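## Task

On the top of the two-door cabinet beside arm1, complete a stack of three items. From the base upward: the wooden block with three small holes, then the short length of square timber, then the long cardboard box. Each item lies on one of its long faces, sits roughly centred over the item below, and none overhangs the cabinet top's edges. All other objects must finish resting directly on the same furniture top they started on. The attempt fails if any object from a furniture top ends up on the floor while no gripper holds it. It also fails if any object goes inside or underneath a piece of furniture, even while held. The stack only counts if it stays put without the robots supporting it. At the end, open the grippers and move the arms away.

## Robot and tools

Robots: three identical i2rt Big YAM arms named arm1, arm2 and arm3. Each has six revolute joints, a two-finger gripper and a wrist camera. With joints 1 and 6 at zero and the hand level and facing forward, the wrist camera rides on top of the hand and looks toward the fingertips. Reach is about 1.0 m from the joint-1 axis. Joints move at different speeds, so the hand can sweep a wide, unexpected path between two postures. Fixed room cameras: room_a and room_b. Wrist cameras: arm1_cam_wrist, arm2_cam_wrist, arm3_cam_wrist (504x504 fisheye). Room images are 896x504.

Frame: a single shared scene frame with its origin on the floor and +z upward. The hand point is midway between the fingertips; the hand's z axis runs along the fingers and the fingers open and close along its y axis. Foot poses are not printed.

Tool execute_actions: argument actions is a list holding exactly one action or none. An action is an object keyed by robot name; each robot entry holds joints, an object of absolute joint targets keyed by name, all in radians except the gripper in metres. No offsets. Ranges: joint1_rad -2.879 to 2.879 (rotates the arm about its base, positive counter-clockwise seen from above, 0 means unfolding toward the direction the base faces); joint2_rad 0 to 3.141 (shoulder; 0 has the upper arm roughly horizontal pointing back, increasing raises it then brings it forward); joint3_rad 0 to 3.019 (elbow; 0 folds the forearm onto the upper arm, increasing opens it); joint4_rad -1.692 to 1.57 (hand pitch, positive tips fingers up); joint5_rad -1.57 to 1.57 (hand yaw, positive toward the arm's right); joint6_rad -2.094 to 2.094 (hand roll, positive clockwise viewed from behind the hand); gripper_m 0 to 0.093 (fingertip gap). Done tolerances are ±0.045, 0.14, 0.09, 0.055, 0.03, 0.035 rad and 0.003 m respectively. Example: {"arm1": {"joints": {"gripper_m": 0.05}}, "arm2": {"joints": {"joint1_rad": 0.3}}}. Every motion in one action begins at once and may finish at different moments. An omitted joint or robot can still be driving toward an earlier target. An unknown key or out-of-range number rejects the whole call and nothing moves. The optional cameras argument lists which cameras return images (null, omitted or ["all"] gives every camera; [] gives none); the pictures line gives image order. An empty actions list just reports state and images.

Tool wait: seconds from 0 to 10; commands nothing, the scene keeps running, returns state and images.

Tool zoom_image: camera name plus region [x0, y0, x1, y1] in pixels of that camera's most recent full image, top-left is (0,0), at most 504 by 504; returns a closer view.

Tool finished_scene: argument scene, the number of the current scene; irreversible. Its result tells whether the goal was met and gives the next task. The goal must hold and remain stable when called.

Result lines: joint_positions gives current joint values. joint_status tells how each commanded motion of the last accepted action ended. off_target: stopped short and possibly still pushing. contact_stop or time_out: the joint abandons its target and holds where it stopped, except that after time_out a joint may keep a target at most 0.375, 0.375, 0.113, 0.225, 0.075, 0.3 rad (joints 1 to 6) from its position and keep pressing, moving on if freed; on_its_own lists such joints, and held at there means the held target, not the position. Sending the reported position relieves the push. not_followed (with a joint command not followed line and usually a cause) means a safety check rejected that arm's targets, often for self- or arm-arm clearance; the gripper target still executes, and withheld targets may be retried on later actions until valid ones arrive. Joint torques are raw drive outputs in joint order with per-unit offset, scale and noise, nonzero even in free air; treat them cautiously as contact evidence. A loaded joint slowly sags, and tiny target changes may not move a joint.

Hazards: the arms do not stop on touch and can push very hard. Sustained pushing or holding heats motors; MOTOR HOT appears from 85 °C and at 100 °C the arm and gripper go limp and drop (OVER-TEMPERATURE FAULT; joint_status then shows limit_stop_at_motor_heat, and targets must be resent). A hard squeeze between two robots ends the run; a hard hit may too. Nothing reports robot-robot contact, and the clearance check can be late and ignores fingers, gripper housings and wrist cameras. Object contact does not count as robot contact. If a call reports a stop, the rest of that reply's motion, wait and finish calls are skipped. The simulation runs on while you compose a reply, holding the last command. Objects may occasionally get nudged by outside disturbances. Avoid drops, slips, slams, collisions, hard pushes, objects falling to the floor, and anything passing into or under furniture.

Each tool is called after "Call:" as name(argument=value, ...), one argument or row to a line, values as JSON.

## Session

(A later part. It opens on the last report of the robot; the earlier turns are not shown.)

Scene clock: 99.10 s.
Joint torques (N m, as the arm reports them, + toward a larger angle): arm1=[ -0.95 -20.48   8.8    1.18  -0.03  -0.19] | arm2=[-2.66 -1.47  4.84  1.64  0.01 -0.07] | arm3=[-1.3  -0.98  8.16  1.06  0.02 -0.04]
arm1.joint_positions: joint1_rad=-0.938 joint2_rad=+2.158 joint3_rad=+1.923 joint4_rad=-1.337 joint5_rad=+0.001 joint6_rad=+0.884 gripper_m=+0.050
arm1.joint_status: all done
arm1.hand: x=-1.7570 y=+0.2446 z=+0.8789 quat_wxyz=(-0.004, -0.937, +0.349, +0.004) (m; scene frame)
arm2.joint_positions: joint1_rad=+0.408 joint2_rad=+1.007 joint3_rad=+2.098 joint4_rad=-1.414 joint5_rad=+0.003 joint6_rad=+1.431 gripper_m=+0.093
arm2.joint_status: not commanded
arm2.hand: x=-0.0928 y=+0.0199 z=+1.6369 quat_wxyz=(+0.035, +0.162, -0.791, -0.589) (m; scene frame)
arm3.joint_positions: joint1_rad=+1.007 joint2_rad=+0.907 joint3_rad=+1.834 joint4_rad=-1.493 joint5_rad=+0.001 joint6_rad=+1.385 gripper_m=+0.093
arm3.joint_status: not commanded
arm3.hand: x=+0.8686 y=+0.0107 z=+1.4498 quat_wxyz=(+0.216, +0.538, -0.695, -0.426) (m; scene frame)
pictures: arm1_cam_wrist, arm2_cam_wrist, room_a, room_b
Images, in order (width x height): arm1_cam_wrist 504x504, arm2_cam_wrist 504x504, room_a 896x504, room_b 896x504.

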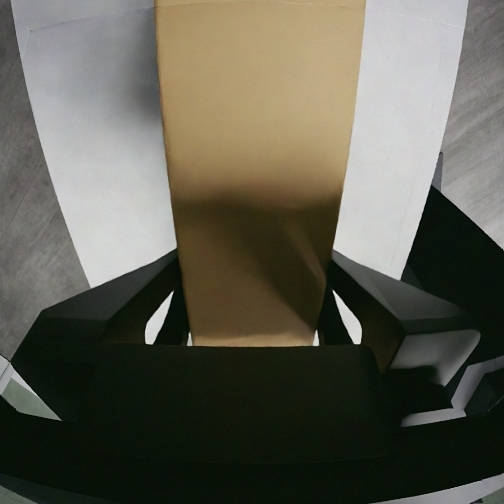

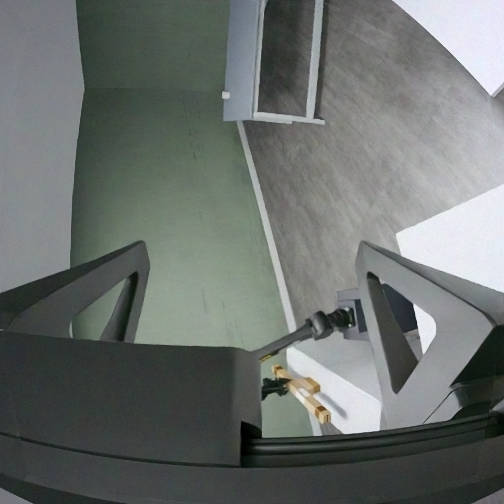

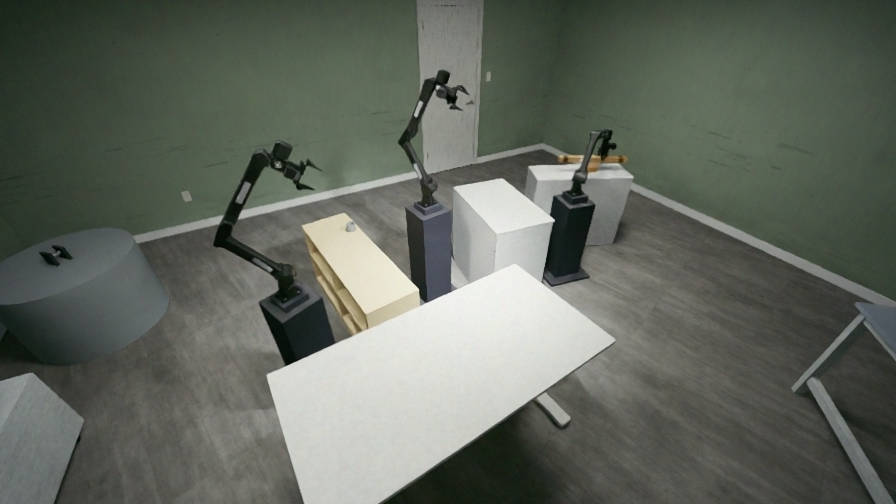

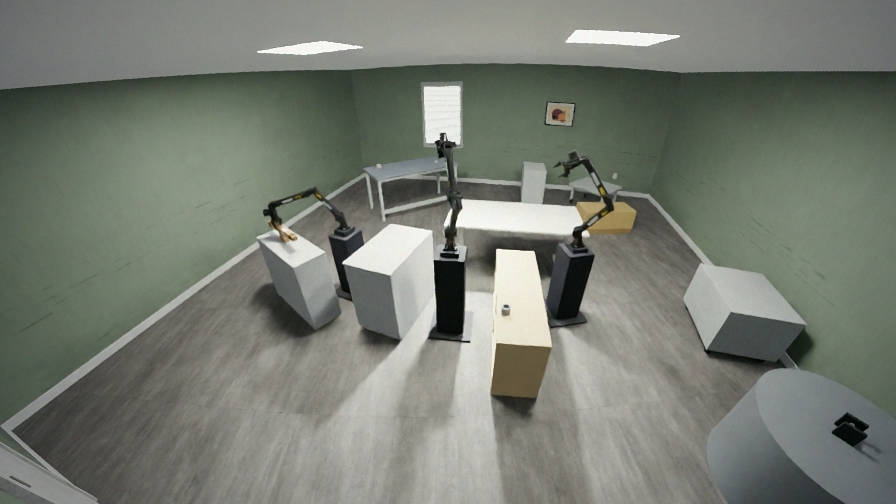

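Call:
zoom_image(
  camera="room_b",
  region=[250, 185, 340, 265],
)

Call:
zoom_image(
  camera="room_a",
  region=[550, 135, 640, 185],
)

Region (250, 185, 340, 265) of room_b's 896x504 image, scaled by 5.600, with more detail than that image has.

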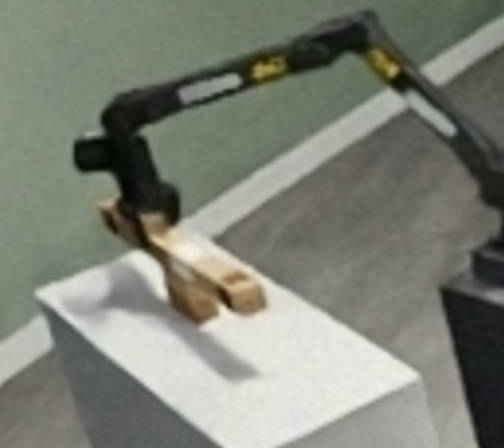

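Region (550, 135, 640, 185) of room_a's 896x504 image, scaled by 5.600, with more detail than that image has.

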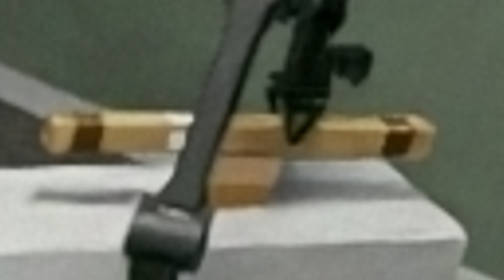

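Call:
execute_actions(
  actions=[
    {"arm1":{"joints":{"joint3_rad":1.893,"joint4_rad":-1.3}}},
  ],
  cameras=["arm1_cam_wrist","room_a"],
)

Call:
zoom_image(
  camera="room_a",
  region=[550, 135, 640, 185],
)

Scene clock: 100.53 s.
Joint torques (N m, as the arm reports them, + toward a larger angle): arm1=[ -0.76 -19.78   7.62   1.6   -0.05  -0.2 ] | arm2=[-2.47 -1.58  4.9   1.64 -0.02 -0.07] | arm3=[-1.27 -1.02  8.17  1.04  0.02 -0.04]
arm1.joint_positions: joint1_rad=-0.938 joint2_rad=+2.151 joint3_rad=+1.909 joint4_rad=-1.320 joint5_rad=+0.001 joint6_rad=+0.884 gripper_m=+0.050
arm1.joint_status: all done
arm1.hand: x=-1.7570 y=+0.2446 z=+0.8784 quat_wxyz=(-0.007, -0.937, +0.349, +0.009) (m; scene frame)
arm2.joint_positions: joint1_rad=+0.408 joint2_rad=+1.007 joint3_rad=+2.098 joint4_rad=-1.414 joint5_rad=+0.003 joint6_rad=+1.431 gripper_m=+0.093
arm2.joint_status: not commanded
arm2.hand: x=-0.0928 y=+0.0199 z=+1.6369 quat_wxyz=(+0.035, +0.162, -0.791, -0.589) (m; scene frame)
arm3.joint_positions: joint1_rad=+1.007 joint2_rad=+0.907 joint3_rad=+1.834 joint4_rad=-1.493 joint5_rad=+0.001 joint6_rad=+1.385 gripper_m=+0.093
arm3.joint_status: not commanded
arm3.hand: x=+0.8686 y=+0.0107 z=+1.4498 quat_wxyz=(+0.216, +0.538, -0.695, -0.426) (m; scene frame)
pictures: arm1_cam_wrist, room_a
Images, in order (width x height): arm1_cam_wrist 504x504, room_a 896x504.

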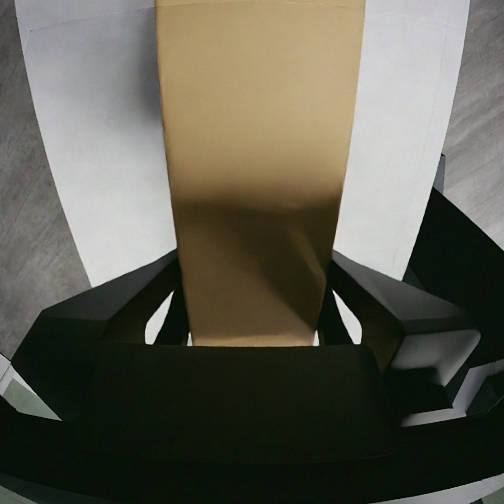

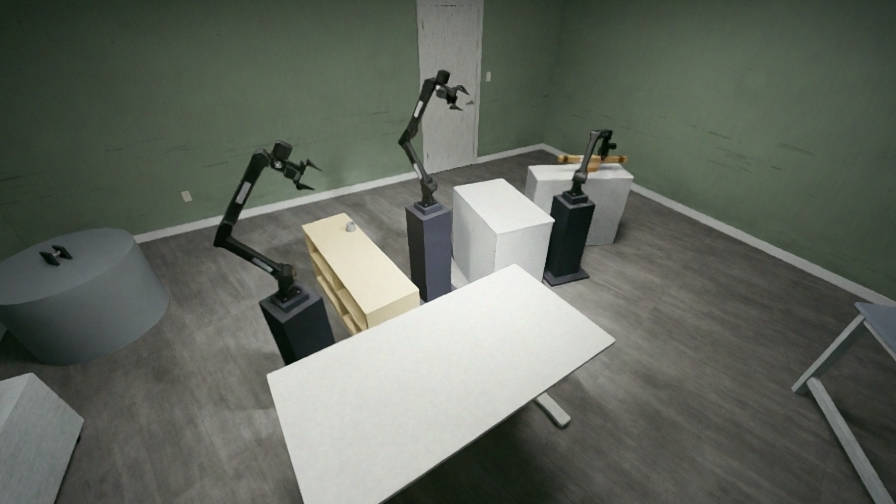

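Region (550, 135, 640, 185) of room_a's 896x504 image, scaled by 5.600, with more detail than that image has.

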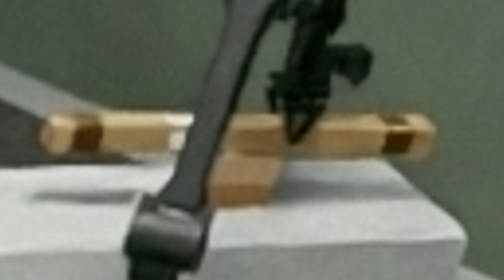

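Call:
execute_actions(
  actions=[
    {"arm1":{"joints":{"gripper_m":0.093,"joint2_rad":2.151,"joint3_rad":1.909}}},
  ],
  cameras=["arm1_cam_wrist","room_a"],
)

Scene clock: 101.30 s.
Joint torques (N m, as the arm reports them, + toward a larger angle): arm1=[ -0.76 -20.77   8.99   1.12  -0.05  -0.2 ] | arm2=[-2.58 -1.55  4.91  1.65 -0.01 -0.07] | arm3=[-1.3  -1.01  8.17  1.05  0.03 -0.04]
arm1.joint_positions: joint1_rad=-0.938 joint2_rad=+2.151 joint3_rad=+1.909 joint4_rad=-1.310 joint5_rad=+0.001 joint6_rad=+0.884 gripper_m=+0.093
arm1.joint_status: all done
arm1.hand: x=-1.7594 y=+0.2442 z=+0.8782 quat_wxyz=(-0.009, -0.937, +0.349, +0.013) (m; scene frame)
arm2.joint_positions: joint1_rad=+0.408 joint2_rad=+1.007 joint3_rad=+2.098 joint4_rad=-1.414 joint5_rad=+0.003 joint6_rad=+1.431 gripper_m=+0.093
arm2.joint_status: not commanded
arm2.hand: x=-0.0928 y=+0.0199 z=+1.6369 quat_wxyz=(+0.035, +0.162, -0.791, -0.589) (m; scene frame)
arm3.joint_positions: joint1_rad=+1.007 joint2_rad=+0.907 joint3_rad=+1.834 joint4_rad=-1.493 joint5_rad=+0.001 joint6_rad=+1.385 gripper_m=+0.093
arm3.joint_status: not commanded
arm3.hand: x=+0.8686 y=+0.0107 z=+1.4498 quat_wxyz=(+0.216, +0.538, -0.695, -0.426) (m; scene frame)
pictures: arm1_cam_wrist, room_a
Images, in order (width x height): arm1_cam_wrist 504x504, room_a 896x504.

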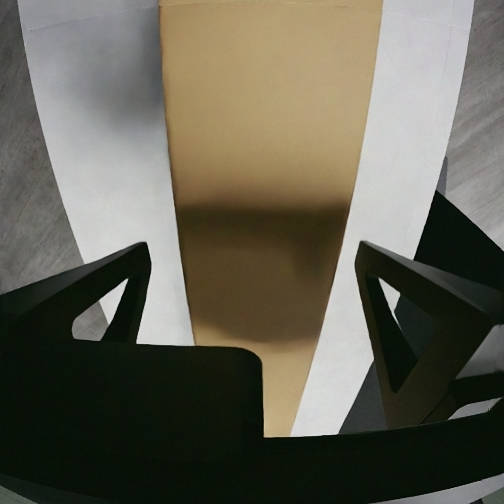

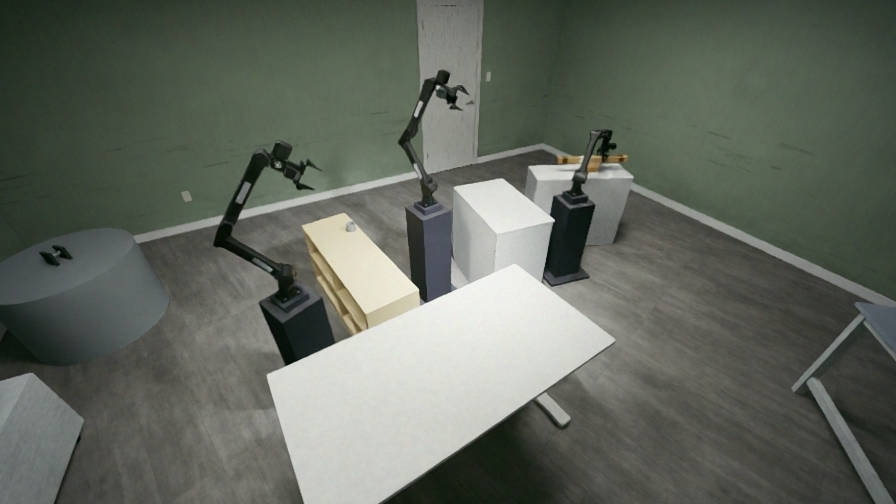

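Call:
execute_actions(
  actions=[
    {"arm1":{"joints":{"joint2_rad":1.75}}},
  ],
  cameras=["arm1_cam_wrist","room_a","room_b","arm2_cam_wrist"],
)

Call:
zoom_image(
  camera="room_a",
  region=[520, 120, 650, 210],
)

Call:
zoom_image(
  camera="arm2_cam_wrist",
  region=[250, 340, 390, 445],
)

Scene clock: 103.47 s.
Joint torques (N m, as the arm reports them, + toward a larger angle): arm1=[ -0.8  -17.81  11.04   1.77  -0.05  -0.22] | arm2=[-2.59 -1.4   4.87  1.62 -0.01 -0.09] | arm3=[-1.28 -1.1   8.18  1.05  0.02 -0.03]
arm1.joint_positions: joint1_rad=-0.938 joint2_rad=+1.767 joint3_rad=+1.895 joint4_rad=-1.308 joint5_rad=+0.001 joint6_rad=+0.884 gripper_m=+0.093
arm1.joint_status: all done
arm1.hand: x=-1.7301 y=+0.2502 z=+1.1151 quat_wxyz=(-0.102, -0.918, +0.343, +0.173) (m; scene frame)
arm2.joint_positions: joint1_rad=+0.408 joint2_rad=+1.007 joint3_rad=+2.098 joint4_rad=-1.414 joint5_rad=+0.003 joint6_rad=+1.431 gripper_m=+0.093
arm2.joint_status: not commanded
arm2.hand: x=-0.0928 y=+0.0199 z=+1.6369 quat_wxyz=(+0.035, +0.162, -0.791, -0.589) (m; scene frame)
arm3.joint_positions: joint1_rad=+1.007 joint2_rad=+0.907 joint3_rad=+1.834 joint4_rad=-1.493 joint5_rad=+0.001 joint6_rad=+1.385 gripper_m=+0.093
arm3.joint_status: not commanded
arm3.hand: x=+0.8686 y=+0.0107 z=+1.4498 quat_wxyz=(+0.216, +0.538, -0.695, -0.426) (m; scene frame)
pictures: arm1_cam_wrist, arm2_cam_wrist, room_a, room_b
Images, in order (width x height): arm1_cam_wrist 504x504, arm2_cam_wrist 504x504, room_a 896x504, room_b 896x504.

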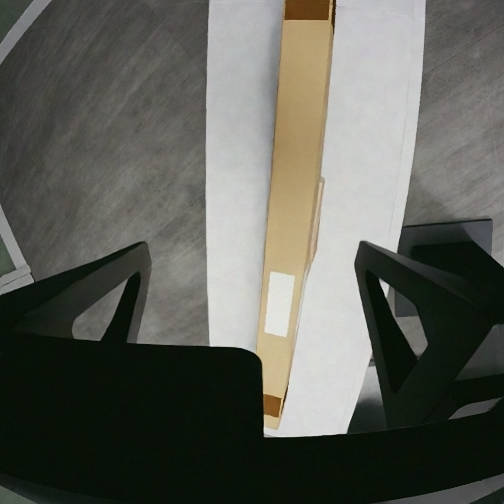

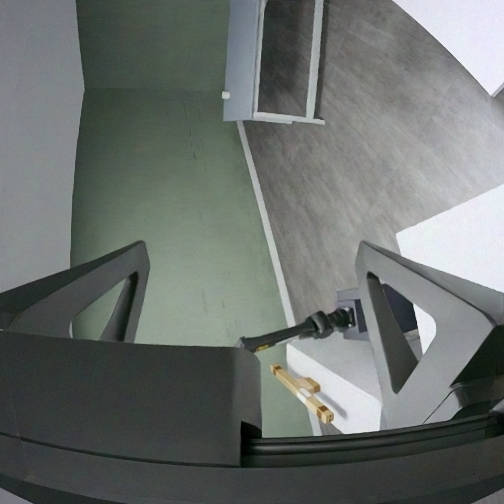

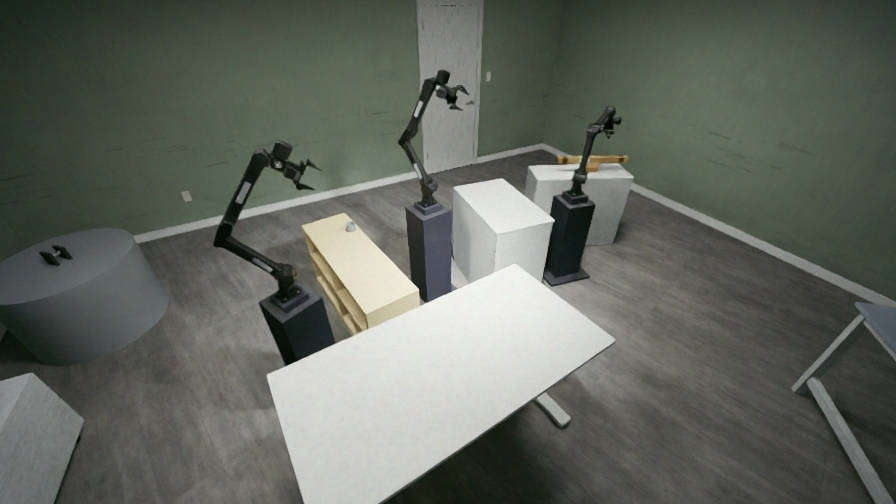

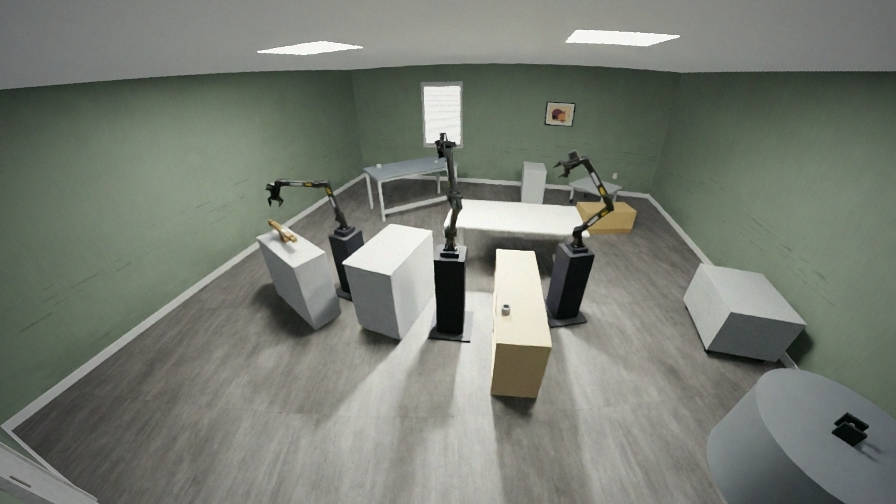

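Region (520, 120, 650, 210) of room_a's 896x504 image, scaled by 3.877, with more detail than that image has; it fills the top 349 rows of this view, and the rest is white.

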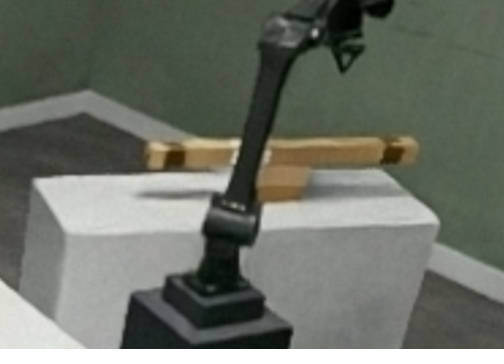

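Region (250, 340, 390, 445) of arm2_cam_wrist's 504x504 image, scaled by 3.600, with more detail than that image has; it fills the top 378 rows of this view, and the rest is white.

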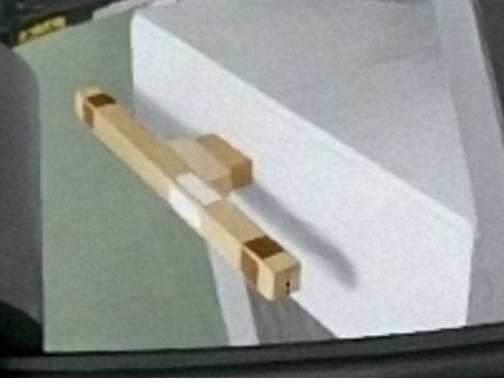

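Call:
zoom_image(
  camera="arm1_cam_wrist",
  region=[200, 0, 440, 450],
)

Region (200, 0, 440, 450) of arm1_cam_wrist's 504x504 image, scaled by 1.120, with more detail than that image has; it fills the left 269 columns of this view, and the rest is white.

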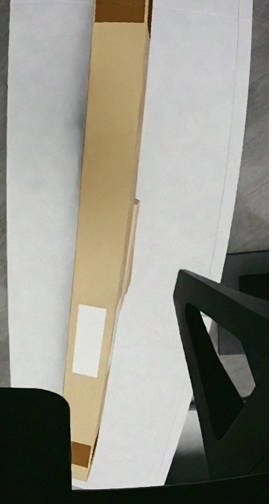

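Call:
execute_actions(
  actions=[
    {"arm1":{"joints":{"joint1_rad":-1.17,"joint4_rad":-1.1,"joint6_rad":0.0}}},
  ],
  cameras=["arm1_cam_wrist","room_a"],
)

Scene clock: 108.47 s.
Joint torques (N m, as the arm reports them, + toward a larger angle): arm1=[ -0.33 -17.98  11.31   2.5   -0.12  -0.24] | arm2=[-2.52 -1.43  4.88  1.6  -0.02 -0.08] | arm3=[-1.28 -1.1   8.18  1.04  0.02 -0.04]
arm1.joint_positions: joint1_rad=-1.169 joint2_rad=+1.767 joint3_rad=+1.895 joint4_rad=-1.115 joint5_rad=+0.001 joint6_rad=+0.017 gripper_m=+0.093
arm1.joint_status: all done
arm1.hand: x=-1.7795 y=+0.3985 z=+1.1370 quat_wxyz=(+0.003, -0.955, +0.038, +0.293) (m; scene frame)
arm2.joint_positions: joint1_rad=+0.408 joint2_rad=+1.007 joint3_rad=+2.098 joint4_rad=-1.414 joint5_rad=+0.003 joint6_rad=+1.431 gripper_m=+0.093
arm2.joint_status: not commanded
arm2.hand: x=-0.0928 y=+0.0199 z=+1.6369 quat_wxyz=(+0.035, +0.162, -0.791, -0.589) (m; scene frame)
arm3.joint_positions: joint1_rad=+1.007 joint2_rad=+0.907 joint3_rad=+1.834 joint4_rad=-1.493 joint5_rad=+0.001 joint6_rad=+1.385 gripper_m=+0.093
arm3.joint_status: not commanded
arm3.hand: x=+0.8686 y=+0.0107 z=+1.4498 quat_wxyz=(+0.216, +0.538, -0.695, -0.426) (m; scene frame)
pictures: arm1_cam_wrist, room_a
Images, in order (width x height): arm1_cam_wrist 504x504, room_a 896x504.

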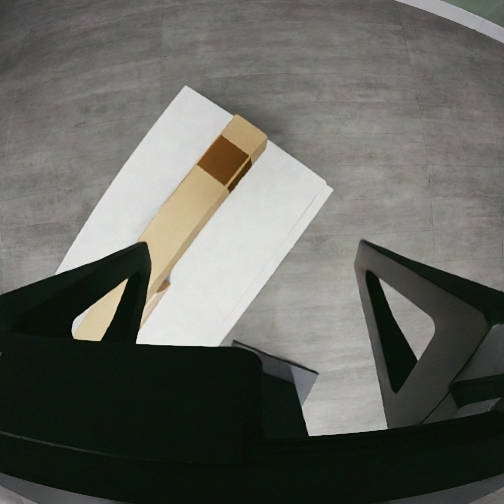

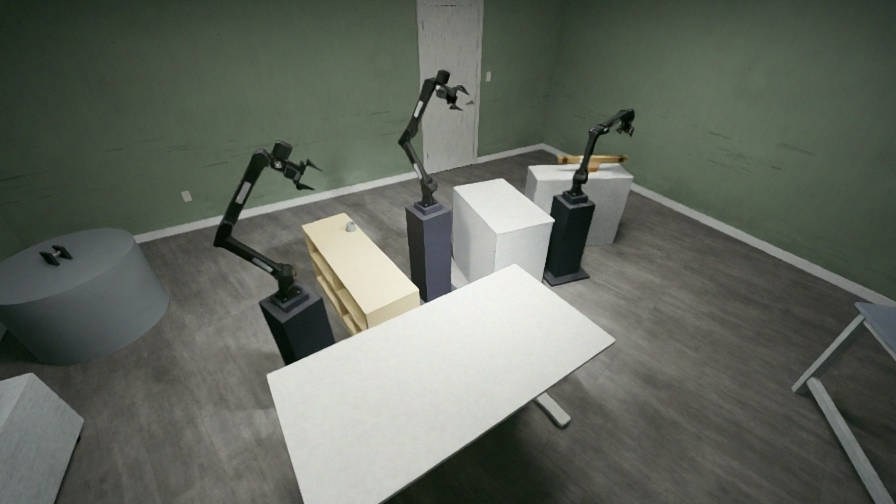

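Call:
finished_scene(
  scene=1,
)

The scene is finished: the task was done.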